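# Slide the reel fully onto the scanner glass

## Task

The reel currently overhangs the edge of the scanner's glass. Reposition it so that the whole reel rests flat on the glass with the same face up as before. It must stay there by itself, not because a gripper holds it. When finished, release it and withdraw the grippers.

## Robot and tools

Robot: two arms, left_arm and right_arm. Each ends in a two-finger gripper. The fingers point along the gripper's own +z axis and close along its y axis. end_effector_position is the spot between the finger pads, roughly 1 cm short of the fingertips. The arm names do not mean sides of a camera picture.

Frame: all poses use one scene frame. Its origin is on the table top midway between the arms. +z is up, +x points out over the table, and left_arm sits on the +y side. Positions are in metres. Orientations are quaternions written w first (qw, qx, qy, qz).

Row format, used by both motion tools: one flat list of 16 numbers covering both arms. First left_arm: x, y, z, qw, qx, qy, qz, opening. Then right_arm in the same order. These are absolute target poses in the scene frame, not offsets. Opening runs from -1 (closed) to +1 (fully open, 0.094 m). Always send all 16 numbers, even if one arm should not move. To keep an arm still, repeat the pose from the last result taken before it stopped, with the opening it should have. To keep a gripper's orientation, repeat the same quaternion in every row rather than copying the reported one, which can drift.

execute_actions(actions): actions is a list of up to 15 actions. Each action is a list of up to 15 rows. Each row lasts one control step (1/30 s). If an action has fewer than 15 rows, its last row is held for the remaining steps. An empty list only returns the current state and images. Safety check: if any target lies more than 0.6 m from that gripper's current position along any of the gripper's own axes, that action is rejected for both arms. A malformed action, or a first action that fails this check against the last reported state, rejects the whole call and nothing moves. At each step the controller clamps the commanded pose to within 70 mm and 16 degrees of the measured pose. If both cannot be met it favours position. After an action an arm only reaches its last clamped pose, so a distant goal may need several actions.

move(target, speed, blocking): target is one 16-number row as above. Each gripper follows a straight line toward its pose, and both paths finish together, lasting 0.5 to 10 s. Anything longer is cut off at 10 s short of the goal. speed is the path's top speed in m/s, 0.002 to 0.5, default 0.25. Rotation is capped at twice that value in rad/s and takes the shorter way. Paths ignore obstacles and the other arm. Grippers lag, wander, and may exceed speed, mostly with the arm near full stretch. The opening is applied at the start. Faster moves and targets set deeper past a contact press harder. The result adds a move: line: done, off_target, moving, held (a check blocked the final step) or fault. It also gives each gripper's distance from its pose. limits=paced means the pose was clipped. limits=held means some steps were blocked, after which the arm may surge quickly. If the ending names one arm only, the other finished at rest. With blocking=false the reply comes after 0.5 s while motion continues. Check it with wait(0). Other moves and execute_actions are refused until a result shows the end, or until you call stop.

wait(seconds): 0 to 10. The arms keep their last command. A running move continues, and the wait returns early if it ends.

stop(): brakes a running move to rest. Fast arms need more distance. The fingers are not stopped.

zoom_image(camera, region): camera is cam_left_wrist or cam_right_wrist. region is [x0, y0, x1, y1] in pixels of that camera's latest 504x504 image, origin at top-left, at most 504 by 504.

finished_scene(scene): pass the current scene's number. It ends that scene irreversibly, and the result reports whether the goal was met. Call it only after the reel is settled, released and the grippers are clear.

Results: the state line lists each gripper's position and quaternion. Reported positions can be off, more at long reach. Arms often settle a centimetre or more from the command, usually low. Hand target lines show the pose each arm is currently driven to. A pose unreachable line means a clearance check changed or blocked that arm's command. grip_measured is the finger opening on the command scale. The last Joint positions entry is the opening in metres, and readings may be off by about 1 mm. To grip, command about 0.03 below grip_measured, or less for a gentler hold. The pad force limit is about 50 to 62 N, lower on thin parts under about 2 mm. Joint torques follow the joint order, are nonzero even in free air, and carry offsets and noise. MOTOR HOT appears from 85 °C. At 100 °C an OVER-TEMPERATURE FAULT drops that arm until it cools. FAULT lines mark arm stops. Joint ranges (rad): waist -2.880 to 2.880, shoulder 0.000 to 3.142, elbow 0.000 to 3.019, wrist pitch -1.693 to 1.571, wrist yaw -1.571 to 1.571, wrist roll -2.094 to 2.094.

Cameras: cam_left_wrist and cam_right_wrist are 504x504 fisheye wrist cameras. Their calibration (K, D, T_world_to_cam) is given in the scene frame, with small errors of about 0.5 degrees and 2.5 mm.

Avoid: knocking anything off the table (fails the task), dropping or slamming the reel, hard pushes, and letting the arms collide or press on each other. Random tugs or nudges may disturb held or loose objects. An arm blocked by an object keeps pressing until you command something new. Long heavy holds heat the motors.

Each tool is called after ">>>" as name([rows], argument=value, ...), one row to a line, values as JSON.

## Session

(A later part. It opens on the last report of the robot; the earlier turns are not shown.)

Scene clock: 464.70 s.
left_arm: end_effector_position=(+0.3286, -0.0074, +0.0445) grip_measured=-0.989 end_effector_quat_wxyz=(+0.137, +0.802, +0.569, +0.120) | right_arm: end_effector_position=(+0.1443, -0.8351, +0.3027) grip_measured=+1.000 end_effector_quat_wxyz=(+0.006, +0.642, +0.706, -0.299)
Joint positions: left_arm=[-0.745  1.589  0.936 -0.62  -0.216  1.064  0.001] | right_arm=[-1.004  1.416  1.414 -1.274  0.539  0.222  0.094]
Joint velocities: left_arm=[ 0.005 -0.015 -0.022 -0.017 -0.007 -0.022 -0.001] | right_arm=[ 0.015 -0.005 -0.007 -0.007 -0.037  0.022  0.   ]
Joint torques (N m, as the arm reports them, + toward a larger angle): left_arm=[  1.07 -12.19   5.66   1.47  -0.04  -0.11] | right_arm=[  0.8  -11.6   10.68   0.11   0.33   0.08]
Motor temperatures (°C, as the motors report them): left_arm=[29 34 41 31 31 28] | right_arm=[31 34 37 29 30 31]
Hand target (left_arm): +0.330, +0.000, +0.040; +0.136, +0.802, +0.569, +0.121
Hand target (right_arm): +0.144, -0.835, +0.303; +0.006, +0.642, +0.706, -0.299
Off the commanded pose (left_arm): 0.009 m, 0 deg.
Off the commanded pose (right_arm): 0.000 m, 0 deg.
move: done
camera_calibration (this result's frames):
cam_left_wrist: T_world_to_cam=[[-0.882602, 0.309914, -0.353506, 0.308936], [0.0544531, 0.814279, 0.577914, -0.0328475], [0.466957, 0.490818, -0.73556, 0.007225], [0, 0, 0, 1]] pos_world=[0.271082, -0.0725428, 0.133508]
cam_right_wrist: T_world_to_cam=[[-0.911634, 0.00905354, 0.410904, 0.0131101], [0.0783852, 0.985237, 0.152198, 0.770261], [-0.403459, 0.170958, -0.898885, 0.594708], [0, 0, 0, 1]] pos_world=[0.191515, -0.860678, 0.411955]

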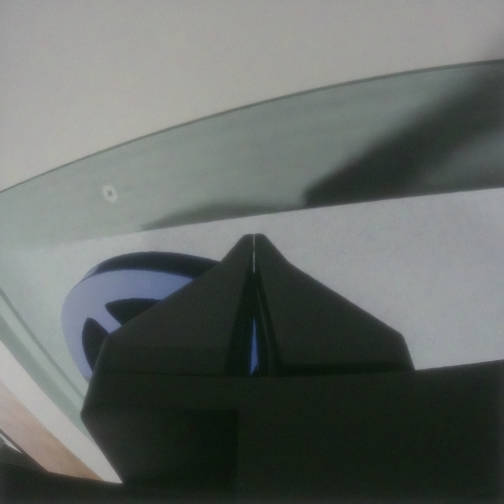

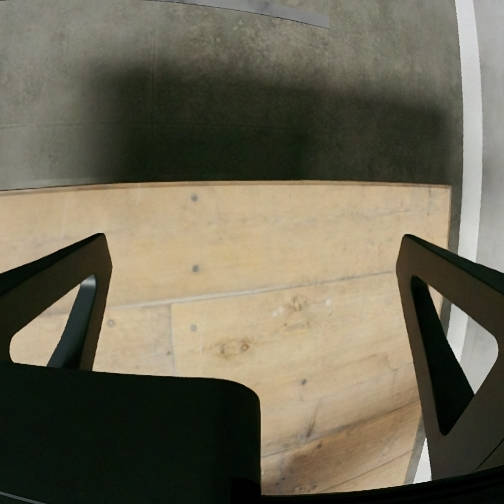

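The push reached y 0.0 without being blocked, and the reel looks displaced in the low view, but I can't judge its position from here. Lifting to see it against the glass.

>>> move(target=[0.33,0.0,0.12,0.137,0.801,0.569,0.121,-1,0.1443,-0.8351,0.3027,0.006,0.642,0.706,-0.299,1], speed=0.06)

>>> move(target=[0.27,0.05,0.42,0.137,0.801,0.569,0.121,1,0.1443,-0.8351,0.3027,0.006,0.642,0.706,-0.299,1], speed=0.1)

Scene clock: 474.80 s.
left_arm: end_effector_position=(+0.3153, +0.0107, +0.1007) grip_measured=-0.989 end_effector_quat_wxyz=(+0.122, +0.804, +0.569, +0.119) | right_arm: end_effector_position=(+0.1443, -0.8351, +0.3027) grip_measured=+1.000 end_effector_quat_wxyz=(+0.006, +0.642, +0.706, -0.299)
Joint positions: left_arm=[-0.742  1.461  0.969 -0.811 -0.216  1.065  0.001] | right_arm=[-1.004  1.416  1.414 -1.274  0.539  0.222  0.094]
Joint velocities: left_arm=[-0.005  0.005  0.002 -0.032 -0.022 -0.037  0.001] | right_arm=[-0.005 -0.005  0.017 -0.007  0.066 -0.037  0.   ]
Joint torques (N m, as the arm reports them, + toward a larger angle): left_arm=[  1.23 -10.38  11.1    0.05   0.05  -0.11] | right_arm=[  0.61 -11.68  10.64   0.13   0.34   0.08]
Motor temperatures (°C, as the motors report them): left_arm=[29 34 41 31 31 28] | right_arm=[31 34 37 29 30 31]
Hand target (left_arm): +0.329, +0.001, +0.121; +0.137, +0.801, +0.569, +0.121
Hand target (right_arm): +0.144, -0.835, +0.303; +0.006, +0.642, +0.706, -0.299
Off the commanded pose (left_arm): 0.027 m, 2 deg.
Off the commanded pose (right_arm): 0.000 m, 0 deg.
move: off_target (left_arm)
camera_calibration (this result's frames):
cam_left_wrist: T_world_to_cam=[[-0.889661, 0.316554, -0.329085, 0.31112], [0.0644109, 0.800488, 0.595877, -0.0841707], [0.452056, 0.508932, -0.732553, 0.0500614], [0, 0, 0, 1]] pos_world=[0.259582, -0.0565865, 0.189213]
cam_right_wrist: T_world_to_cam=[[-0.911634, 0.00905354, 0.410904, 0.0131101], [0.0783852, 0.985237, 0.152198, 0.770261], [-0.403459, 0.170958, -0.898885, 0.594708], [0, 0, 0, 1]] pos_world=[0.191515, -0.860678, 0.411955]

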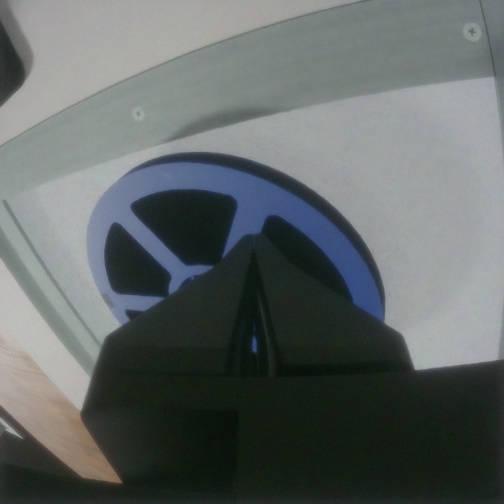

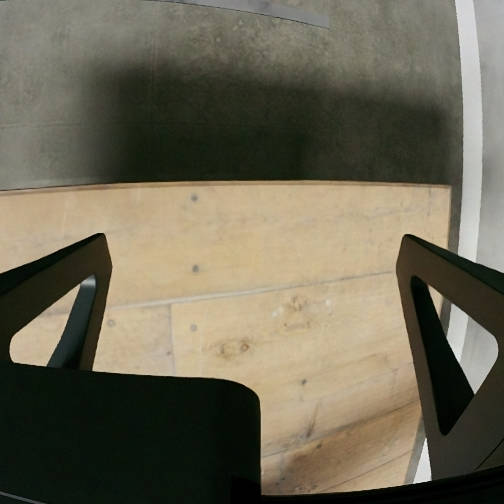

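Scene clock: 478.43 s.
left_arm: end_effector_position=(+0.2676, +0.0581, +0.4026) grip_measured=+1.000 end_effector_quat_wxyz=(+0.125, +0.803, +0.570, +0.120) | right_arm: end_effector_position=(+0.1443, -0.8351, +0.3027) grip_measured=+1.000 end_effector_quat_wxyz=(+0.006, +0.642, +0.706, -0.299)
Joint positions: left_arm=[-0.761  1.221  1.557 -1.637 -0.223  1.045  0.094] | right_arm=[-1.004  1.416  1.414 -1.274  0.539  0.222  0.094]
Joint velocities: left_arm=[-0.005 -0.005 -0.017 -0.017 -0.007 -0.037  0.   ] | right_arm=[-0.005 -0.015  0.012 -0.012 -0.037  0.007  0.   ]
Joint torques (N m, as the arm reports them, + toward a larger angle): left_arm=[-0.84 -6.14 11.98  0.   -0.14 -0.32] | right_arm=[  0.67 -11.89  10.72   0.06   0.34   0.07]
Motor temperatures (°C, as the motors report them): left_arm=[29 34 42 31 31 28] | right_arm=[31 34 38 29 30 31]
Hand target (left_arm): +0.268, +0.053, +0.420; +0.138, +0.801, +0.569, +0.121
Hand target (right_arm): +0.144, -0.835, +0.303; +0.006, +0.642, +0.706, -0.299
Off the commanded pose (left_arm): 0.019 m, 1 deg.
Off the commanded pose (right_arm): 0.000 m, 0 deg.
move: off_target (left_arm)
camera_calibration (this result's frames):
cam_left_wrist: T_world_to_cam=[[-0.88827, 0.313876, -0.335347, 0.355369], [0.0598841, 0.802998, 0.592965, -0.296676], [0.455401, 0.506631, -0.732076, 0.267763], [0, 0, 0, 1]] pos_world=[0.21149, -0.00896878, 0.491113]
cam_right_wrist: T_world_to_cam=[[-0.911634, 0.00905354, 0.410904, 0.0131101], [0.0783852, 0.985237, 0.152198, 0.770261], [-0.403459, 0.170958, -0.898885, 0.594708], [0, 0, 0, 1]] pos_world=[0.191515, -0.860678, 0.411955]

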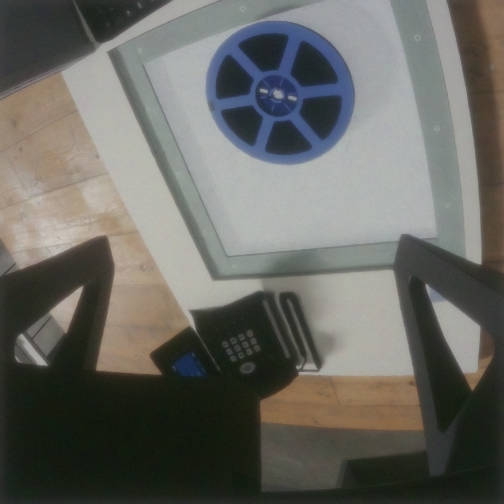

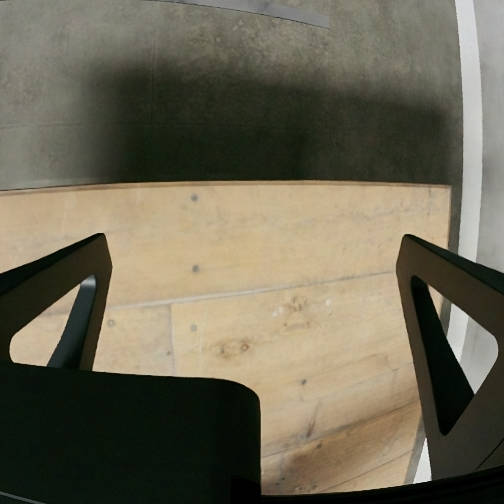

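The reel has moved onto the glass, but its far edge looks very close to the glass boundary, so I can't yet say all of it is on the glass. Zooming in to check that edge.

>>> zoom_image(camera="cam_left_wrist", region=[130, 0, 430, 180])

Region (130, 0, 430, 180) of cam_left_wrist's 504x504 image, scaled by 1.680, with more detail than that image has; it fills the top 302 rows of this view, and the rest is white.

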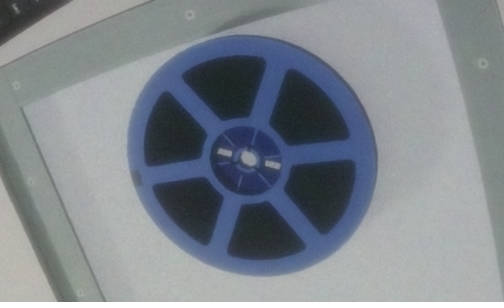

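Zoomed in, the reel's far edge still reaches the bezel line, so the task isn't done. Moving back to the reel's -y side first and checking the pose before lowering for the last push.

>>> move(target=[0.33,-0.16,0.10,0.137,0.801,0.569,0.121,-1,0.1443,-0.8351,0.3027,0.006,0.642,0.706,-0.299,1], speed=0.1)

Scene clock: 495.10 s.
left_arm: end_effector_position=(+0.3263, -0.1414, +0.0917) grip_measured=-0.989 end_effector_quat_wxyz=(+0.116, +0.805, +0.568, +0.123) | right_arm: end_effector_position=(+0.1443, -0.8351, +0.3027) grip_measured=+1.000 end_effector_quat_wxyz=(+0.006, +0.642, +0.706, -0.299)
Joint positions: left_arm=[-0.911  1.8    1.374 -0.93  -0.264  0.898  0.001] | right_arm=[-1.004  1.416  1.414 -1.274  0.539  0.222  0.094]
Joint velocities: left_arm=[ 0.005 -0.005 -0.002 -0.007 -0.007  0.037  0.   ] | right_arm=[-0.015  0.005  0.002 -0.002 -0.007 -0.022  0.   ]
Joint torques (N m, as the arm reports them, + toward a larger angle): left_arm=[  0.21 -15.07  10.58   1.4   -0.18  -0.22] | right_arm=[  0.85 -11.72  10.64   0.11   0.33   0.08]
Motor temperatures (°C, as the motors report them): left_arm=[29 33 44 31 31 28] | right_arm=[31 34 38 29 30 31]
Hand target (left_arm): +0.332, -0.161, +0.100; +0.138, +0.801, +0.569, +0.121
Hand target (right_arm): +0.144, -0.835, +0.303; +0.006, +0.642, +0.706, -0.299
Off the commanded pose (left_arm): 0.021 m, 3 deg.
Off the commanded pose (right_arm): 0.000 m, 0 deg.
move: off_target (left_arm)
camera_calibration (this result's frames):
cam_left_wrist: T_world_to_cam=[[-0.890105, 0.320987, -0.323544, 0.366375], [0.0646813, 0.791691, 0.607488, 0.0398797], [0.451143, 0.519801, -0.72545, 0.117096], [0, 0, 0, 1]] pos_world=[0.270706, -0.21004, 0.179259]
cam_right_wrist: T_world_to_cam=[[-0.911634, 0.00905354, 0.410904, 0.0131101], [0.0783852, 0.985237, 0.152198, 0.770261], [-0.403459, 0.170958, -0.898885, 0.594708], [0, 0, 0, 1]] pos_world=[0.191515, -0.860678, 0.411955]

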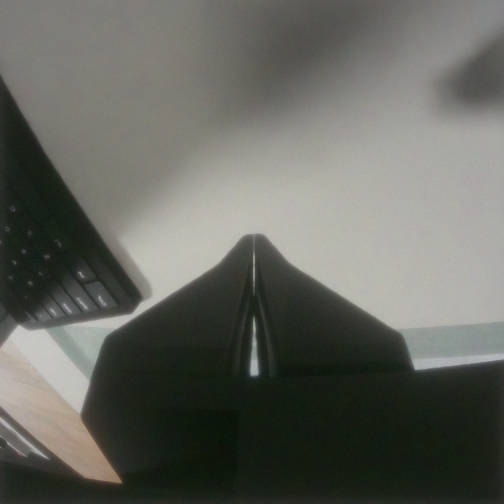

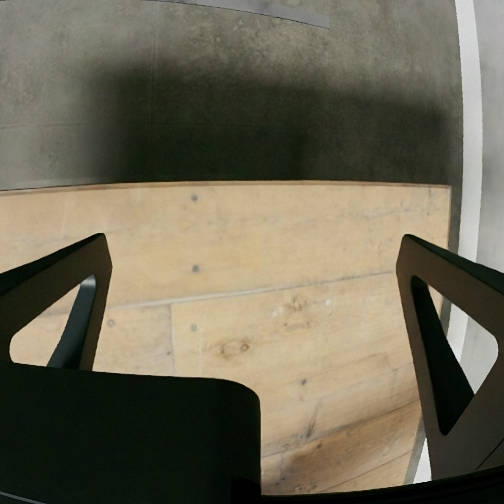

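On the reel's -y side now with the reel clear of the hand. Lowering in small steps toward the height that moved the reel earlier (command 0.04), and reading the pose before pushing.

>>> move(target=[0.33,-0.16,0.07,0.137,0.801,0.569,0.121,-1,0.1443,-0.8351,0.3027,0.006,0.642,0.706,-0.299,1], speed=0.03)

Scene clock: 506.60 s.
left_arm: end_effector_position=(+0.3336, -0.1551, +0.0852) grip_measured=-0.989 end_effector_quat_wxyz=(+0.141, +0.800, +0.570, +0.121) | right_arm: end_effector_position=(+0.1443, -0.8351, +0.3027) grip_measured=+1.000 end_effector_quat_wxyz=(+0.006, +0.642, +0.706, -0.299)
Joint positions: left_arm=[-0.912  1.819  1.374 -0.86  -0.265  0.895  0.001] | right_arm=[-1.004  1.416  1.414 -1.274  0.539  0.222  0.094]
Joint velocities: left_arm=[-0.005 -0.005  0.002 -0.012  0.051  0.007 -0.001] | right_arm=[-0.015 -0.024  0.002 -0.027 -0.007 -0.051  0.   ]
Joint torques (N m, as the arm reports them, + toward a larger angle): left_arm=[  0.59 -15.1    7.49   1.38  -0.22  -0.23] | right_arm=[  0.69 -11.9   10.65   0.12   0.33   0.09]
Motor temperatures (°C, as the motors report them): left_arm=[29 34 45 31 31 28] | right_arm=[31 34 38 29 30 31]
Hand target (left_arm): +0.330, -0.160, +0.070; +0.137, +0.801, +0.569, +0.121
Hand target (right_arm): +0.144, -0.835, +0.303; +0.006, +0.642, +0.706, -0.299
Off the commanded pose (left_arm): 0.016 m, 0 deg.
Off the commanded pose (right_arm): 0.000 m, 0 deg.
move: off_target (left_arm)
camera_calibration (this result's frames):
cam_left_wrist: T_world_to_cam=[[-0.881634, 0.304315, -0.360712, 0.372974], [0.0479962, 0.818183, 0.572951, 0.0667716], [0.469486, 0.487821, -0.735944, 0.106044], [0, 0, 0, 1]] pos_world=[0.275836, -0.219864, 0.174322]
cam_right_wrist: T_world_to_cam=[[-0.911634, 0.00905354, 0.410904, 0.0131101], [0.0783852, 0.985237, 0.152198, 0.770261], [-0.403459, 0.170958, -0.898885, 0.594708], [0, 0, 0, 1]] pos_world=[0.191515, -0.860678, 0.411955]

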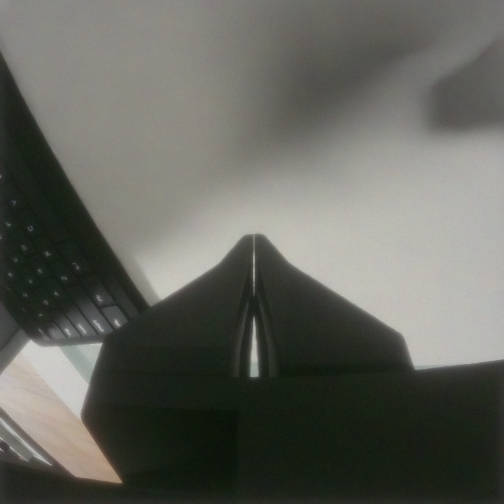

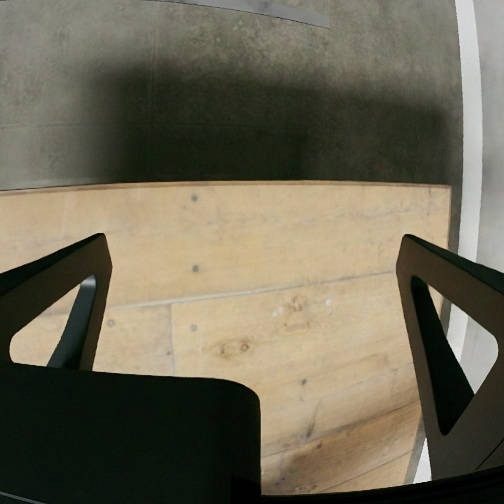

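The descent ended at 0.0852 with the elbow unchanged, which looks like lag but isn't confirmed. Lifting to view from above first, to see where the reel lies against the glass before lowering again.

>>> move(target=[0.33,-0.16,0.25,0.137,0.801,0.569,0.121,-1,0.1443,-0.8351,0.3027,0.006,0.642,0.706,-0.299,1], speed=0.08)

Scene clock: 521.77 s.
left_arm: end_effector_position=(+0.3282, -0.1457, +0.2266) grip_measured=-0.989 end_effector_quat_wxyz=(+0.117, +0.804, +0.569, +0.123) | right_arm: end_effector_position=(+0.1443, -0.8351, +0.3027) grip_measured=+1.000 end_effector_quat_wxyz=(+0.006, +0.642, +0.706, -0.299)
Joint positions: left_arm=[-0.912  1.72   1.63  -1.263 -0.265  0.895  0.001] | right_arm=[-1.004  1.416  1.414 -1.274  0.539  0.222  0.094]
Joint velocities: left_arm=[-0.015 -0.005 -0.012 -0.017 -0.051 -0.022 -0.001] | right_arm=[-0.015 -0.005 -0.002  0.007 -0.051 -0.007  0.   ]
Joint torques (N m, as the arm reports them, + toward a larger angle): left_arm=[ -0.04 -16.98  12.22  -0.03  -0.11  -0.27] | right_arm=[  0.51 -11.87  10.67   0.08   0.33   0.08]
Motor temperatures (°C, as the motors report them): left_arm=[29 34 44 31 31 28] | right_arm=[31 34 38 29 30 31]
Hand target (left_arm): +0.329, -0.158, +0.250; +0.138, +0.801, +0.569, +0.121
Hand target (right_arm): +0.144, -0.835, +0.303; +0.006, +0.642, +0.706, -0.299
Off the commanded pose (left_arm): 0.027 m, 2 deg.
Off the commanded pose (right_arm): 0.000 m, 0 deg.
move: off_target (left_arm)
camera_calibration (this result's frames):
cam_left_wrist: T_world_to_cam=[[-0.889988, 0.318128, -0.326675, 0.41336], [0.0618294, 0.793994, 0.604773, -0.0369238], [0.451773, 0.518043, -0.726314, 0.216116], [0, 0, 0, 1]] pos_world=[0.272533, -0.214141, 0.314333]
cam_right_wrist: T_world_to_cam=[[-0.911634, 0.00905354, 0.410904, 0.0131101], [0.0783852, 0.985237, 0.152198, 0.770261], [-0.403459, 0.170958, -0.898885, 0.594708], [0, 0, 0, 1]] pos_world=[0.191515, -0.860678, 0.411955]

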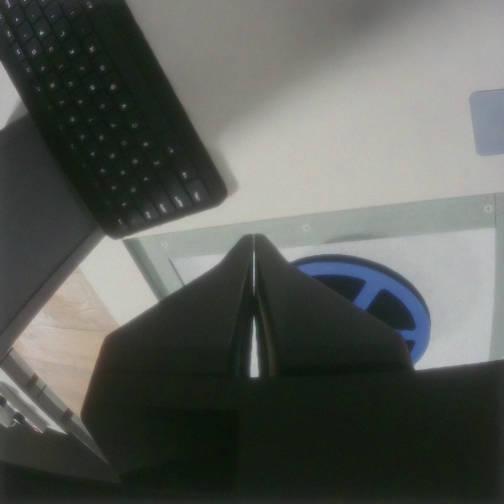

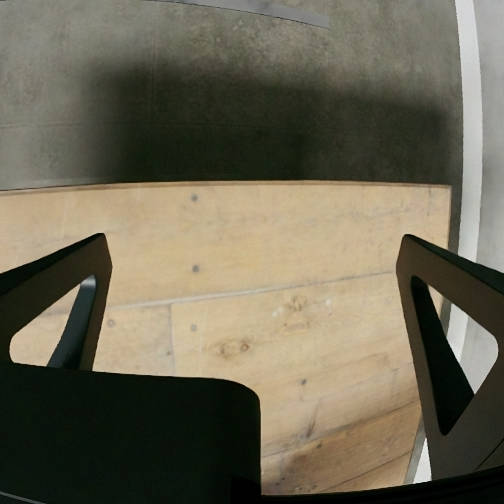

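The lifted view still shows the reel's far edge at the bezel line, so one more short +y push is needed. At this spot the last lowering stopped at 0.0852 short of its target, so I'm stepping down only 1 cm at a time from above that height and reading z each time before pushing.

>>> move(target=[0.33,-0.16,0.09,0.137,0.801,0.569,0.121,-1,0.1443,-0.8351,0.3027,0.006,0.642,0.706,-0.299,1], speed=0.06)

>>> move(target=[0.33,-0.16,0.08,0.137,0.801,0.569,0.121,-1,0.1443,-0.8351,0.3027,0.006,0.642,0.706,-0.299,1], speed=0.02)

Scene clock: 531.07 s.
left_arm: end_effector_position=(+0.3362, -0.1595, +0.1093) grip_measured=-0.989 end_effector_quat_wxyz=(+0.146, +0.799, +0.570, +0.120) | right_arm: end_effector_position=(+0.1443, -0.8351, +0.3027) grip_measured=+1.000 end_effector_quat_wxyz=(+0.006, +0.642, +0.706, -0.299)
Joint positions: left_arm=[-0.912  1.8    1.414 -0.908 -0.265  0.895  0.001] | right_arm=[-1.004  1.416  1.414 -1.274  0.539  0.222  0.094]
Joint velocities: left_arm=[ 0.005  0.005 -0.007  0.012  0.007 -0.095 -0.   ] | right_arm=[-0.005  0.005 -0.017 -0.002 -0.007 -0.022  0.   ]
Joint torques (N m, as the arm reports them, + toward a larger angle): left_arm=[ -0.2  -15.74   6.69   1.2   -0.16  -0.32] | right_arm=[  0.81 -11.7   10.63   0.15   0.33   0.07]
Motor temperatures (°C, as the motors report them): left_arm=[29 34 45 31 31 28] | right_arm=[31 34 38 29 30 31]
Hand target (left_arm): +0.330, -0.160, +0.090; +0.137, +0.801, +0.570, +0.121
Hand target (right_arm): +0.144, -0.835, +0.303; +0.006, +0.642, +0.706, -0.299
Off the commanded pose (left_arm): 0.020 m, 1 deg.
Off the commanded pose (right_arm): 0.000 m, 0 deg.
move: off_target (left_arm)
camera_calibration (this result's frames):
cam_left_wrist: T_world_to_cam=[[-0.879799, 0.300587, -0.368241, 0.384849], [0.0446712, 0.823534, 0.565505, 0.0592384], [0.473242, 0.481081, -0.737972, 0.122582], [0, 0, 0, 1]] pos_world=[0.277933, -0.223438, 0.19868]
cam_right_wrist: T_world_to_cam=[[-0.911634, 0.00905354, 0.410904, 0.0131101], [0.0783852, 0.985237, 0.152198, 0.770261], [-0.403459, 0.170958, -0.898885, 0.594708], [0, 0, 0, 1]] pos_world=[0.191515, -0.860678, 0.411955]

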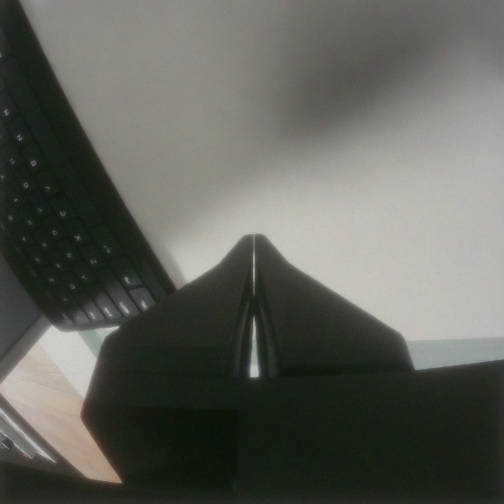

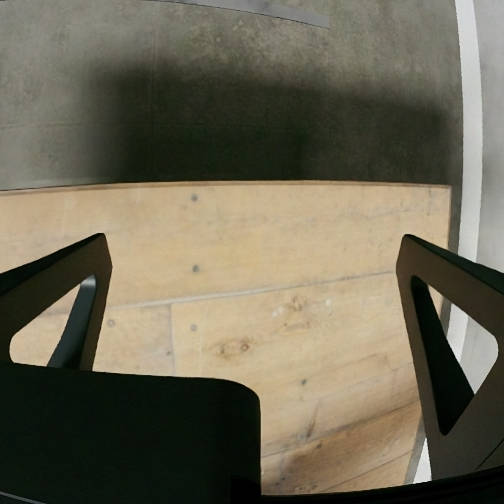

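Scene clock: 532.87 s.
left_arm: end_effector_position=(+0.3363, -0.1597, +0.1036) grip_measured=-0.989 end_effector_quat_wxyz=(+0.150, +0.799, +0.570, +0.120) | right_arm: end_effector_position=(+0.1443, -0.8351, +0.3027) grip_measured=+1.000 end_effector_quat_wxyz=(+0.006, +0.642, +0.706, -0.299)
Joint positions: left_arm=[-0.912  1.803  1.401 -0.884 -0.265  0.895  0.001] | right_arm=[-1.004  1.416  1.414 -1.274  0.539  0.222  0.094]
Joint velocities: left_arm=[-0.015 -0.024 -0.022 -0.007 -0.081 -0.007 -0.   ] | right_arm=[-0.005  0.005  0.002  0.012  0.051 -0.007  0.   ]
Joint torques (N m, as the arm reports them, + toward a larger angle): left_arm=[ -0.4  -14.16   6.55   1.49  -0.17  -0.22] | right_arm=[  0.63 -11.72  10.66   0.12   0.32   0.08]
Motor temperatures (°C, as the motors report them): left_arm=[29 34 45 31 31 28] | right_arm=[31 34 38 29 30 31]
Hand target (left_arm): +0.330, -0.160, +0.081; +0.137, +0.802, +0.569, +0.121
Hand target (right_arm): +0.144, -0.835, +0.303; +0.006, +0.642, +0.706, -0.299
Off the commanded pose (left_arm): 0.024 m, 2 deg.
Off the commanded pose (right_arm): 0.000 m, 0 deg.
move: off_target (left_arm)
camera_calibration (this result's frames):
cam_left_wrist: T_world_to_cam=[[-0.878378, 0.29814, -0.373584, 0.382647], [0.0425143, 0.827248, 0.560227, 0.0645252], [0.476073, 0.476208, -0.739311, 0.116845], [0, 0, 0, 1]] pos_world=[0.277739, -0.223104, 0.193188]
cam_right_wrist: T_world_to_cam=[[-0.911634, 0.00905354, 0.410904, 0.0131101], [0.0783852, 0.985237, 0.152198, 0.770261], [-0.403459, 0.170958, -0.898885, 0.594708], [0, 0, 0, 1]] pos_world=[0.191515, -0.860678, 0.411955]

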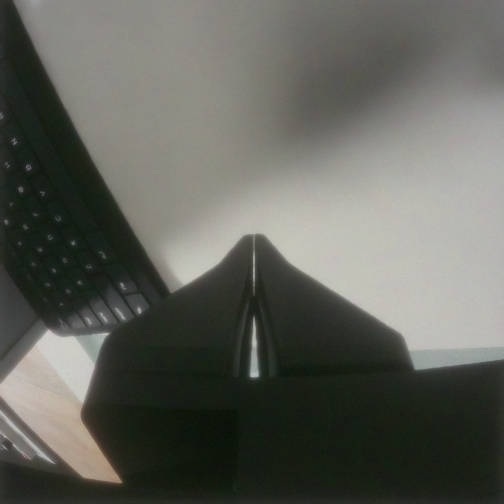

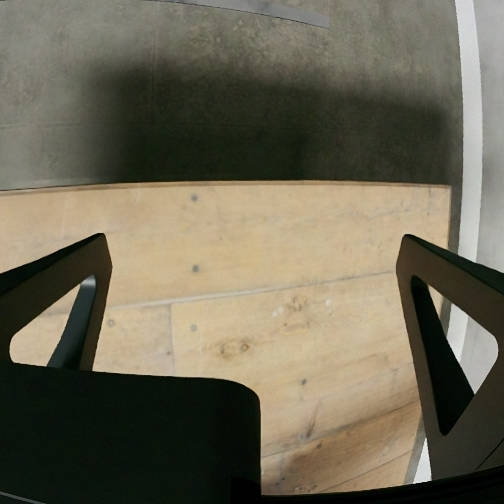

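Straight descents here keep ending about 2 to 2.5 cm high. Sloping moves have tracked height better, so I'm sloping back to y -0.2 while dropping, and reading z before any push.

>>> move(target=[0.33,-0.2,0.065,0.137,0.801,0.569,0.121,-1,0.1443,-0.8351,0.3027,0.006,0.642,0.706,-0.299,1], speed=0.04)

Scene clock: 540.63 s.
left_arm: end_effector_position=(+0.3238, -0.1782, +0.0596) grip_measured=-0.989 end_effector_quat_wxyz=(+0.122, +0.805, +0.568, +0.123) | right_arm: end_effector_position=(+0.1443, -0.8351, +0.3027) grip_measured=+1.000 end_effector_quat_wxyz=(+0.006, +0.642, +0.706, -0.299)
Joint positions: left_arm=[-0.948  1.904  1.435 -0.884 -0.273  0.862  0.001] | right_arm=[-1.004  1.416  1.414 -1.274  0.539  0.222  0.094]
Joint velocities: left_arm=[-0.015 -0.005  0.002 -0.027 -0.051 -0.037 -0.001] | right_arm=[-0.005 -0.015 -0.002  0.002  0.007 -0.051  0.   ]
Joint torques (N m, as the arm reports them, + toward a larger angle): left_arm=[ -0.84 -15.96  11.31   0.81  -0.15  -0.24] | right_arm=[  0.57 -11.74  10.63   0.18   0.32   0.07]
Motor temperatures (°C, as the motors report them): left_arm=[29 34 44 31 31 28] | right_arm=[31 34 38 29 30 31]
Hand target (left_arm): +0.330, -0.199, +0.065; +0.138, +0.802, +0.569, +0.121
Hand target (right_arm): +0.144, -0.835, +0.303; +0.006, +0.642, +0.706, -0.299
Off the commanded pose (left_arm): 0.023 m, 2 deg.
Off the commanded pose (right_arm): 0.000 m, 0 deg.
move: off_target (left_arm)
camera_calibration (this result's frames):
cam_left_wrist: T_world_to_cam=[[-0.887392, 0.318903, -0.332922, 0.364976], [0.0615316, 0.797616, 0.600019, 0.0911835], [0.456891, 0.511966, -0.727421, 0.110937], [0, 0, 0, 1]] pos_world=[0.26758, -0.245918, 0.147495]
cam_right_wrist: T_world_to_cam=[[-0.911634, 0.00905354, 0.410904, 0.0131101], [0.0783852, 0.985237, 0.152198, 0.770261], [-0.403459, 0.170958, -0.898885, 0.594708], [0, 0, 0, 1]] pos_world=[0.191515, -0.860678, 0.411955]

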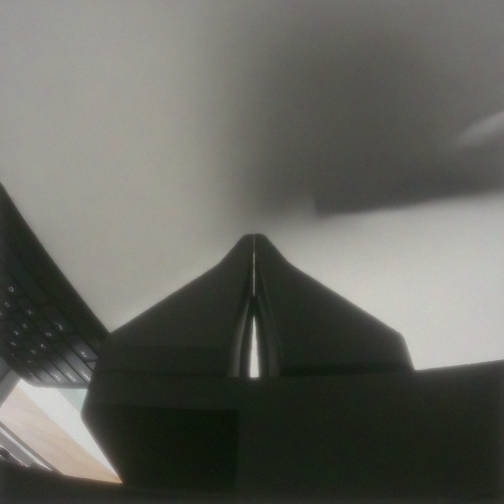

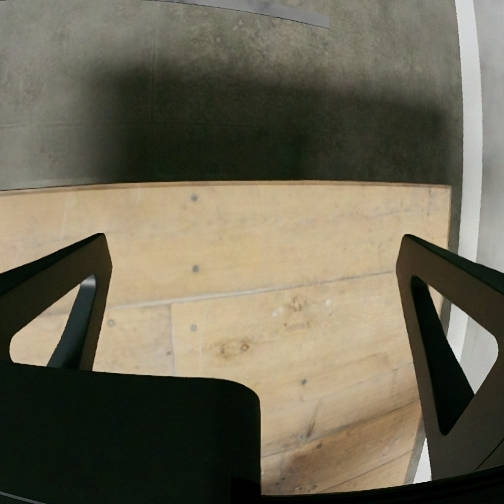

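The sloping move stopped about 2 cm short in y at z 0.0596, so I haven't reached the reel's -y side yet or confirmed any surface height. Moving to y -0.2 at z 0.065, within about 1 cm of the stops measured there, and reading the height before any push.

>>> move(target=[0.33,-0.2,0.065,0.137,0.801,0.569,0.121,-1,0.1443,-0.8351,0.3027,0.006,0.642,0.706,-0.299,1], speed=0.04)

Scene clock: 548.60 s.
left_arm: end_effector_position=(+0.3238, -0.1782, +0.0596) grip_measured=-0.989 end_effector_quat_wxyz=(+0.122, +0.804, +0.568, +0.123) | right_arm: end_effector_position=(+0.1443, -0.8351, +0.3027) grip_measured=+1.000 end_effector_quat_wxyz=(+0.006, +0.642, +0.706, -0.299)
Joint positions: left_arm=[-0.948  1.904  1.435 -0.884 -0.273  0.861  0.001] | right_arm=[-1.004  1.416  1.414 -1.274  0.539  0.222  0.094]
Joint velocities: left_arm=[-0.015 -0.015  0.002 -0.007  0.022 -0.066 -0.001] | right_arm=[-0.005 -0.015 -0.017 -0.012  0.022  0.022  0.   ]
Joint torques (N m, as the arm reports them, + toward a larger angle): left_arm=[  0.75 -16.03  11.33   0.89  -0.23  -0.25] | right_arm=[  0.56 -11.63  10.65   0.12   0.34   0.08]
Motor temperatures (°C, as the motors report them): left_arm=[29 34 45 31 31 28] | right_arm=[31 34 38 29 30 31]
Hand target (left_arm): +0.329, -0.199, +0.065; +0.137, +0.801, +0.569, +0.121
Hand target (right_arm): +0.144, -0.835, +0.303; +0.006, +0.642, +0.706, -0.299
Off the commanded pose (left_arm): 0.023 m, 2 deg.
Off the commanded pose (right_arm): 0.000 m, 0 deg.
move: off_target (left_arm)
camera_calibration (this result's frames):
cam_left_wrist: T_world_to_cam=[[-0.887756, 0.31782, -0.332987, 0.364905], [0.0607117, 0.797912, 0.599708, 0.0915203], [0.456294, 0.512178, -0.727647, 0.111182], [0, 0, 0, 1]] pos_world=[0.267658, -0.245944, 0.147525]
cam_right_wrist: T_world_to_cam=[[-0.911634, 0.00905354, 0.410904, 0.0131101], [0.0783852, 0.985237, 0.152198, 0.770261], [-0.403459, 0.170958, -0.898885, 0.594708], [0, 0, 0, 1]] pos_world=[0.191515, -0.860678, 0.411955]

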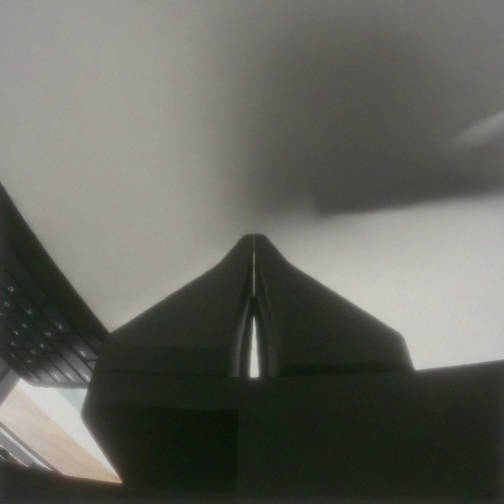

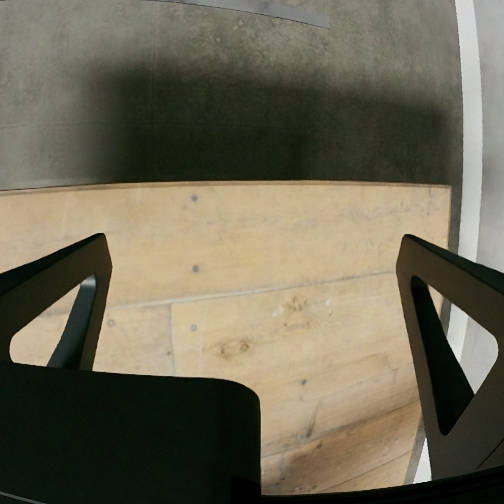

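That move did nothing: the pose and joints are unchanged, and the hand still isn't at y -0.2. Pushing from here instead: sloping down to 0.06 and pushing slowly +y at 0.057, within 1 cm of the stops measured nearby, then lifting to check the reel against the glass.

>>> move(target=[0.33,-0.12,0.06,0.137,0.801,0.569,0.121,-1,0.1443,-0.8351,0.3027,0.006,0.642,0.706,-0.299,1], speed=0.03)

>>> move(target=[0.33,0.04,0.057,0.137,0.801,0.569,0.121,-1,0.1443,-0.8351,0.3027,0.006,0.642,0.706,-0.299,1], speed=0.03)

Scene clock: 560.27 s.
left_arm: end_effector_position=(+0.3277, -0.1247, +0.0628) grip_measured=-0.989 end_effector_quat_wxyz=(+0.134, +0.801, +0.570, +0.122) | right_arm: end_effector_position=(+0.1443, -0.8351, +0.3027) grip_measured=+1.000 end_effector_quat_wxyz=(+0.006, +0.642, +0.706, -0.299)
Joint positions: left_arm=[-0.893  1.784  1.26  -0.789 -0.26   0.914  0.001] | right_arm=[-1.004  1.416  1.414 -1.274  0.539  0.222  0.094]
Joint velocities: left_arm=[-0.005  0.005 -0.017  0.002  0.066  0.051 -0.001] | right_arm=[ 0.005 -0.005 -0.002 -0.012 -0.022  0.037  0.   ]
Joint torques (N m, as the arm reports them, + toward a larger angle): left_arm=[  1.18 -16.87   6.22   1.64  -0.01  -0.04] | right_arm=[  0.79 -11.68  10.64   0.12   0.34   0.09]
Motor temperatures (°C, as the motors report them): left_arm=[29 35 46 31 31 28] | right_arm=[31 34 38 29 30 31]
Hand target (left_arm): +0.330, -0.120, +0.060; +0.136, +0.801, +0.570, +0.121
Hand target (right_arm): +0.144, -0.835, +0.303; +0.006, +0.642, +0.706, -0.299
Off the commanded pose (left_arm): 0.006 m, 0 deg.
Off the commanded pose (right_arm): 0.000 m, 0 deg.
move: done
camera_calibration (this result's frames):
cam_left_wrist: T_world_to_cam=[[-0.884292, 0.307794, -0.351128, 0.351112], [0.0512149, 0.811384, 0.582266, 0.0525741], [0.464118, 0.49691, -0.733264, 0.0802215], [0, 0, 0, 1]] pos_world=[0.270561, -0.190591, 0.151497]
cam_right_wrist: T_world_to_cam=[[-0.911634, 0.00905354, 0.410904, 0.0131101], [0.0783852, 0.985237, 0.152198, 0.770261], [-0.403459, 0.170958, -0.898885, 0.594708], [0, 0, 0, 1]] pos_world=[0.191515, -0.860678, 0.411955]

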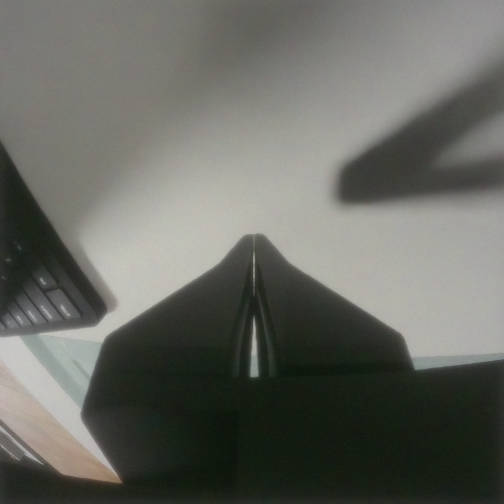

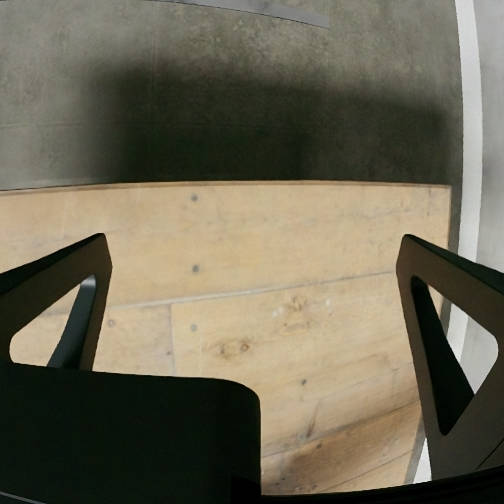

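Scene clock: 566.07 s.
left_arm: end_effector_position=(+0.3289, +0.0359, +0.0595) grip_measured=-0.989 end_effector_quat_wxyz=(+0.132, +0.802, +0.570, +0.120) | right_arm: end_effector_position=(+0.1443, -0.8351, +0.3027) grip_measured=+1.000 end_effector_quat_wxyz=(+0.006, +0.642, +0.706, -0.299)
Joint positions: left_arm=[-0.674  1.489  0.867 -0.647 -0.198  1.128  0.001] | right_arm=[-1.004  1.416  1.414 -1.274  0.539  0.222  0.094]
Joint velocities: left_arm=[-0.015  0.005 -0.002 -0.017  0.022  0.007  0.   ] | right_arm=[ 0.005  0.005  0.007 -0.012 -0.007  0.007  0.   ]
Joint torques (N m, as the arm reports them, + toward a larger angle): left_arm=[  1.57 -10.1    6.21   1.45   0.1   -0.13] | right_arm=[  0.71 -11.84  10.62   0.1    0.34   0.09]
Motor temperatures (°C, as the motors report them): left_arm=[29 34 45 31 31 28] | right_arm=[31 34 38 29 30 31]
Hand target (left_arm): +0.329, +0.040, +0.057; +0.136, +0.802, +0.570, +0.121
Hand target (right_arm): +0.144, -0.835, +0.303; +0.006, +0.642, +0.706, -0.299
Off the commanded pose (left_arm): 0.005 m, 1 deg.
Off the commanded pose (right_arm): 0.000 m, 0 deg.
move: done
camera_calibration (this result's frames):
cam_left_wrist: T_world_to_cam=[[-0.885928, 0.308222, -0.346599, 0.301821], [0.0534957, 0.81018, 0.583735, -0.0766925], [0.460727, 0.498606, -0.73425, -0.00147501], [0, 0, 0, 1]] pos_world=[0.272174, -0.0301575, 0.148296]
cam_right_wrist: T_world_to_cam=[[-0.911634, 0.00905354, 0.410904, 0.0131101], [0.0783852, 0.985237, 0.152198, 0.770261], [-0.403459, 0.170958, -0.898885, 0.594708], [0, 0, 0, 1]] pos_world=[0.191515, -0.860678, 0.411955]

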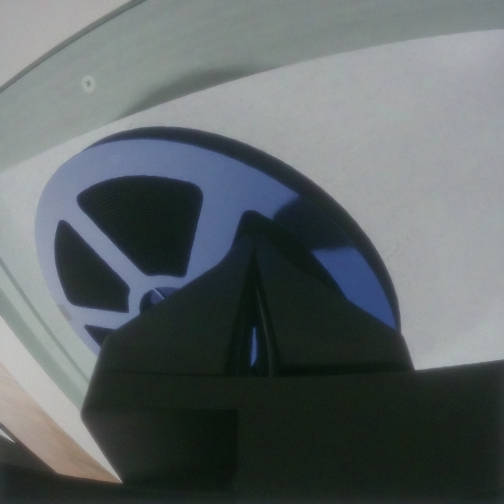

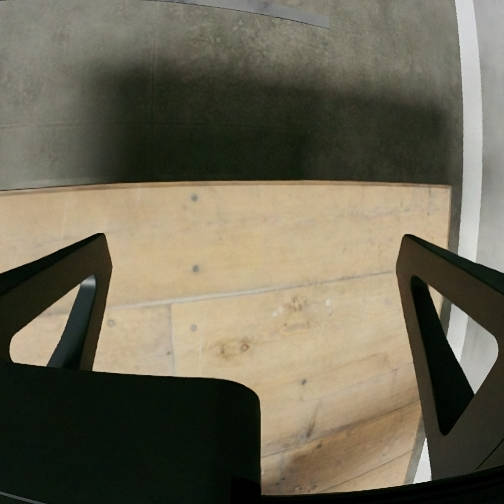

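The push at 0.057 finished with no resistance, and the low view suggests the fingers went over the reel rather than against it. I haven't confirmed that, so the reel may not have moved. I'm lifting clear and going back to the earlier overhead pose to compare its position against the glass.

>>> move(target=[0.33,0.04,0.13,0.137,0.801,0.569,0.121,-1,0.1443,-0.8351,0.3027,0.006,0.642,0.706,-0.299,1], speed=0.06)

>>> move(target=[0.27,0.05,0.42,0.137,0.801,0.569,0.121,1,0.1443,-0.8351,0.3027,0.006,0.642,0.706,-0.299,1], speed=0.1)

Scene clock: 576.53 s.
left_arm: end_effector_position=(+0.3151, +0.0502, +0.1097) grip_measured=-0.989 end_effector_quat_wxyz=(+0.121, +0.804, +0.569, +0.119) | right_arm: end_effector_position=(+0.1443, -0.8351, +0.3027) grip_measured=+1.000 end_effector_quat_wxyz=(+0.006, +0.642, +0.706, -0.299)
Joint positions: left_arm=[-0.674  1.372  0.904 -0.824 -0.198  1.131  0.001] | right_arm=[-1.004  1.416  1.414 -1.274  0.539  0.222  0.094]
Joint velocities: left_arm=[-0.024  0.005  0.007  0.002 -0.022  0.095 -0.001] | right_arm=[-0.015 -0.005 -0.007 -0.012  0.037  0.037  0.   ]
Joint torques (N m, as the arm reports them, + toward a larger angle): left_arm=[ 1.34 -9.23 11.11  0.13  0.1  -0.09] | right_arm=[  0.71 -11.71  10.68   0.12   0.33   0.08]
Motor temperatures (°C, as the motors report them): left_arm=[29 34 44 31 31 28] | right_arm=[31 34 38 29 30 31]
Hand target (left_arm): +0.329, +0.041, +0.131; +0.137, +0.801, +0.569, +0.121
Hand target (right_arm): +0.144, -0.835, +0.303; +0.006, +0.642, +0.706, -0.299
Off the commanded pose (left_arm): 0.027 m, 2 deg.
Off the commanded pose (right_arm): 0.000 m, 0 deg.
move: off_target (left_arm)
camera_calibration (this result's frames):
cam_left_wrist: T_world_to_cam=[[-0.89051, 0.315879, -0.327434, 0.301607], [0.0645704, 0.800155, 0.596308, -0.121235], [0.450359, 0.509875, -0.732942, 0.0372299], [0, 0, 0, 1]] pos_world=[0.259645, -0.0172467, 0.198337]
cam_right_wrist: T_world_to_cam=[[-0.911634, 0.00905354, 0.410904, 0.0131101], [0.0783852, 0.985237, 0.152198, 0.770261], [-0.403459, 0.170958, -0.898885, 0.594708], [0, 0, 0, 1]] pos_world=[0.191515, -0.860678, 0.411955]

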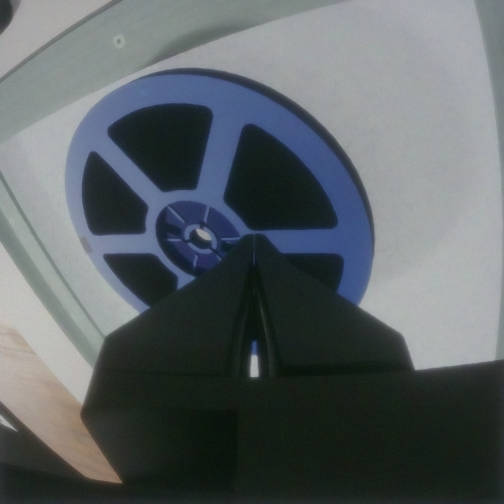

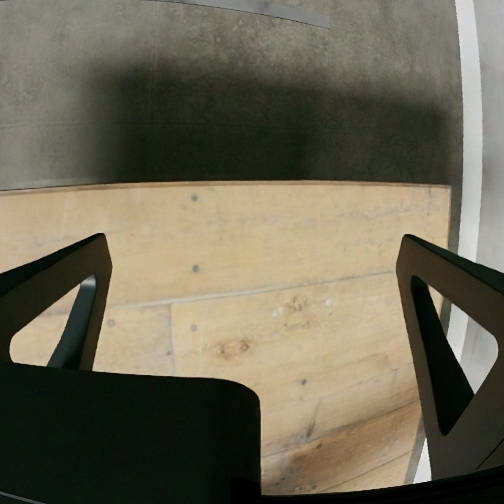

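Scene clock: 580.30 s.
left_arm: end_effector_position=(+0.2670, +0.0587, +0.4042) grip_measured=+1.000 end_effector_quat_wxyz=(+0.127, +0.803, +0.569, +0.121) | right_arm: end_effector_position=(+0.1443, -0.8351, +0.3027) grip_measured=+1.000 end_effector_quat_wxyz=(+0.006, +0.642, +0.706, -0.299)
Joint positions: left_arm=[-0.762  1.217  1.557 -1.636 -0.224  1.045  0.094] | right_arm=[-1.004  1.416  1.414 -1.274  0.539  0.222  0.094]
Joint velocities: left_arm=[-0.005 -0.005  0.007 -0.012 -0.066 -0.022  0.   ] | right_arm=[-0.024 -0.005 -0.002 -0.002 -0.007  0.022  0.   ]
Joint torques (N m, as the arm reports them, + toward a larger angle): left_arm=[ 0.19 -6.42 11.58 -0.02 -0.12 -0.31] | right_arm=[  0.62 -11.77  10.67   0.09   0.33   0.08]
Motor temperatures (°C, as the motors report them): left_arm=[29 34 45 31 31 28] | right_arm=[31 34 38 29 30 31]
Hand target (left_arm): +0.268, +0.052, +0.420; +0.138, +0.801, +0.569, +0.121
Hand target (right_arm): +0.144, -0.835, +0.303; +0.006, +0.642, +0.706, -0.299
Off the commanded pose (left_arm): 0.018 m, 1 deg.
Off the commanded pose (right_arm): 0.000 m, 0 deg.
move: off_target (left_arm)
camera_calibration (this result's frames):
cam_left_wrist: T_world_to_cam=[[-0.886957, 0.312796, -0.339803, 0.356681], [0.0579598, 0.805308, 0.590017, -0.296516], [0.458201, 0.503624, -0.732403, 0.26845], [0, 0, 0, 1]] pos_world=[0.210543, -0.0079792, 0.492764]
cam_right_wrist: T_world_to_cam=[[-0.911634, 0.00905354, 0.410904, 0.0131101], [0.0783852, 0.985237, 0.152198, 0.770261], [-0.403459, 0.170958, -0.898885, 0.594708], [0, 0, 0, 1]] pos_world=[0.191515, -0.860678, 0.411955]

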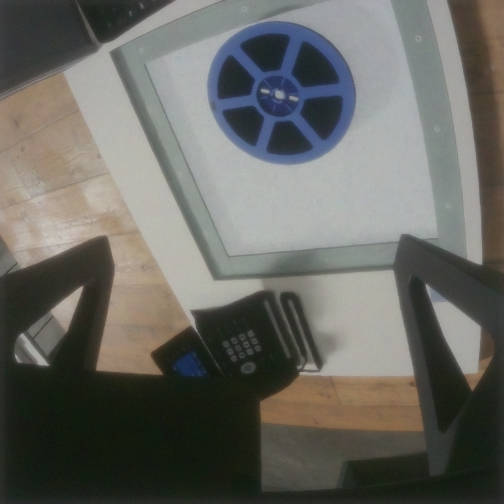

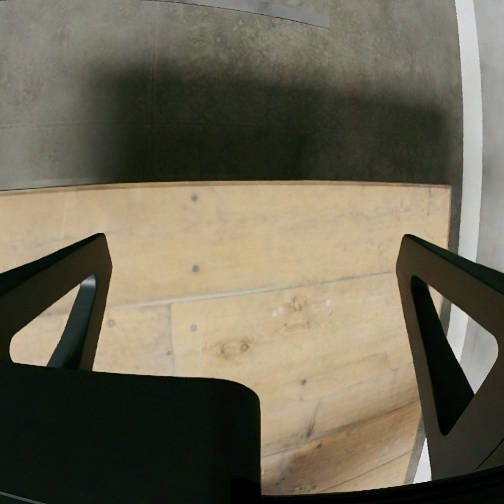

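The overhead view shows the reel's far edge at the bezel line, so the task isn't done, and I haven't confirmed whether the 0.057 push moved it. I'm going back to the reel's -y side and lowering in small steps, one at a time, reading the height each time before choosing a push height.

>>> move(target=[0.33,-0.12,0.10,0.137,0.801,0.569,0.121,-1,0.1443,-0.8351,0.3027,0.006,0.642,0.706,-0.299,1], speed=0.1)

>>> move(target=[0.33,-0.12,0.08,0.137,0.801,0.569,0.121,-1,0.1443,-0.8351,0.3027,0.006,0.642,0.706,-0.299,1], speed=0.03)

Scene clock: 592.67 s.
left_arm: end_effector_position=(+0.3339, -0.1153, +0.1070) grip_measured=-0.989 end_effector_quat_wxyz=(+0.135, +0.802, +0.569, +0.121) | right_arm: end_effector_position=(+0.1443, -0.8351, +0.3027) grip_measured=+1.000 end_effector_quat_wxyz=(+0.006, +0.642, +0.706, -0.299)
Joint positions: left_arm=[-0.873  1.719  1.298 -0.886 -0.254  0.936  0.001] | right_arm=[-1.004  1.416  1.414 -1.274  0.539  0.222  0.094]
Joint velocities: left_arm=[-0.005 -0.005  0.007  0.002 -0.007  0.037  0.   ] | right_arm=[-0.015  0.005 -0.007 -0.002 -0.022 -0.037  0.   ]
Joint torques (N m, as the arm reports them, + toward a larger angle): left_arm=[ -0.34 -14.01   8.1    1.63  -0.15  -0.28] | right_arm=[  0.76 -11.79  10.62   0.15   0.33   0.09]
Motor temperatures (°C, as the motors report them): left_arm=[29 33 46 31 31 28] | right_arm=[31 34 38 29 30 31]
Hand target (left_arm): +0.332, -0.122, +0.100; +0.138, +0.801, +0.569, +0.121
Hand target (right_arm): +0.144, -0.835, +0.303; +0.006, +0.642, +0.706, -0.299
Off the commanded pose (left_arm): 0.009 m, 0 deg.
Off the commanded pose (right_arm): 0.000 m, 0 deg.
move: done
camera_calibration (this result's frames):
cam_left_wrist: T_world_to_cam=[[-0.883432, 0.309509, -0.351786, 0.369267], [0.0529453, 0.81191, 0.581376, 0.0184436], [0.465559, 0.494981, -0.733654, 0.104432], [0, 0, 0, 1]] pos_world=[0.276627, -0.180958, 0.195797]
cam_right_wrist: T_world_to_cam=[[-0.911634, 0.00905354, 0.410904, 0.0131101], [0.0783852, 0.985237, 0.152198, 0.770261], [-0.403459, 0.170958, -0.898885, 0.594708], [0, 0, 0, 1]] pos_world=[0.191515, -0.860678, 0.411955]

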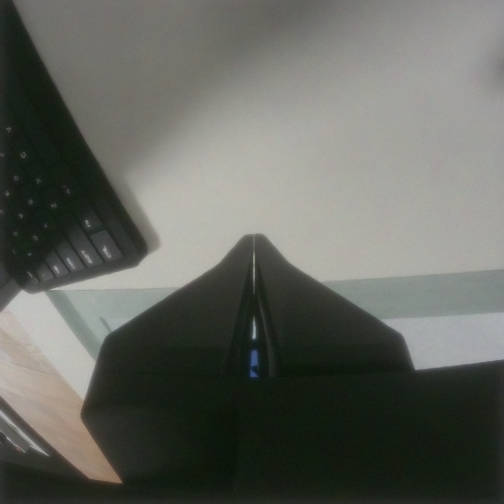

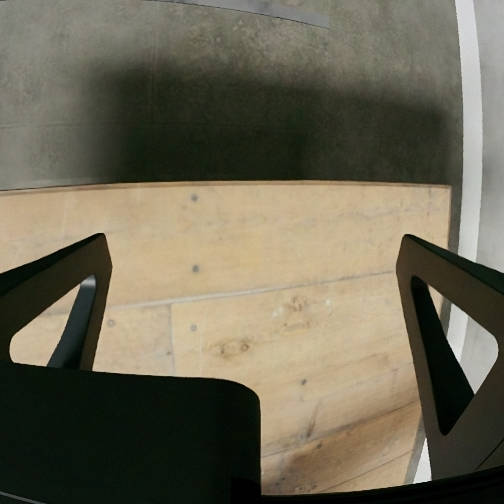

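Scene clock: 593.93 s.
left_arm: end_effector_position=(+0.3361, -0.1196, +0.1007) grip_measured=-0.989 end_effector_quat_wxyz=(+0.148, +0.799, +0.570, +0.121) | right_arm: end_effector_position=(+0.1443, -0.8351, +0.3027) grip_measured=+1.000 end_effector_quat_wxyz=(+0.006, +0.642, +0.706, -0.299)
Joint positions: left_arm=[-0.874  1.725  1.283 -0.839 -0.255  0.934  0.001] | right_arm=[-1.004  1.416  1.414 -1.274  0.539  0.222  0.094]
Joint velocities: left_arm=[-0.005 -0.005 -0.002 -0.007 -0.022 -0.022  0.   ] | right_arm=[-0.005  0.005  0.012 -0.022  0.022 -0.037  0.   ]
Joint torques (N m, as the arm reports them, + toward a larger angle): left_arm=[ -0.2  -13.55   6.6    1.62  -0.19  -0.32] | right_arm=[  0.6  -11.65  10.67   0.13   0.34   0.08]
Motor temperatures (°C, as the motors report them): left_arm=[29 33 45 31 31 28] | right_arm=[31 34 38 29 30 31]
Hand target (left_arm): +0.330, -0.120, +0.080; +0.137, +0.801, +0.569, +0.121
Hand target (right_arm): +0.144, -0.835, +0.303; +0.006, +0.642, +0.706, -0.299
Off the commanded pose (left_arm): 0.022 m, 1 deg.
Off the commanded pose (right_arm): 0.000 m, 0 deg.
move: off_target (left_arm)
camera_calibration (this result's frames):
cam_left_wrist: T_world_to_cam=[[-0.878666, 0.299904, -0.371488, 0.369488], [0.0433859, 0.825025, 0.563428, 0.0321329], [0.475462, 0.478947, -0.737933, 0.0960922], [0, 0, 0, 1]] pos_world=[0.277575, -0.183345, 0.190066]
cam_right_wrist: T_world_to_cam=[[-0.911634, 0.00905354, 0.410904, 0.0131101], [0.0783852, 0.985237, 0.152198, 0.770261], [-0.403459, 0.170958, -0.898885, 0.594708], [0, 0, 0, 1]] pos_world=[0.191515, -0.860678, 0.411955]

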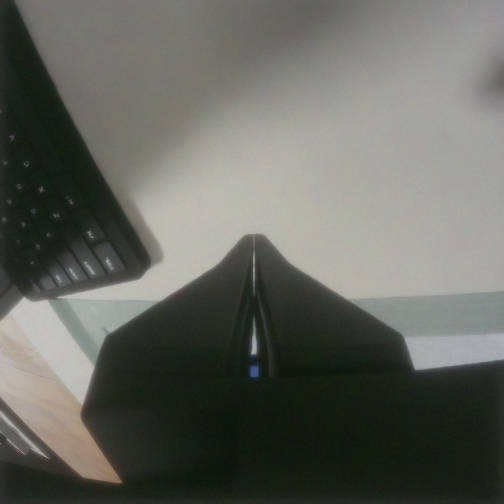

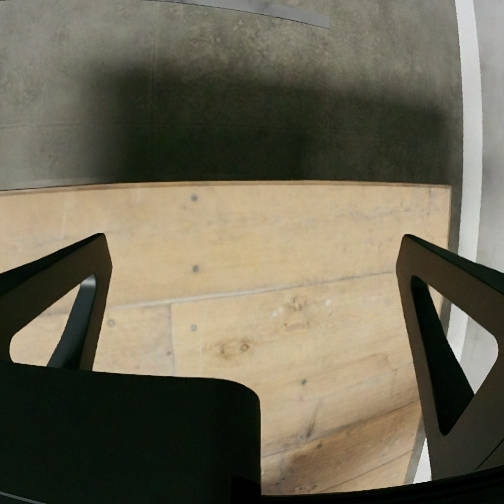

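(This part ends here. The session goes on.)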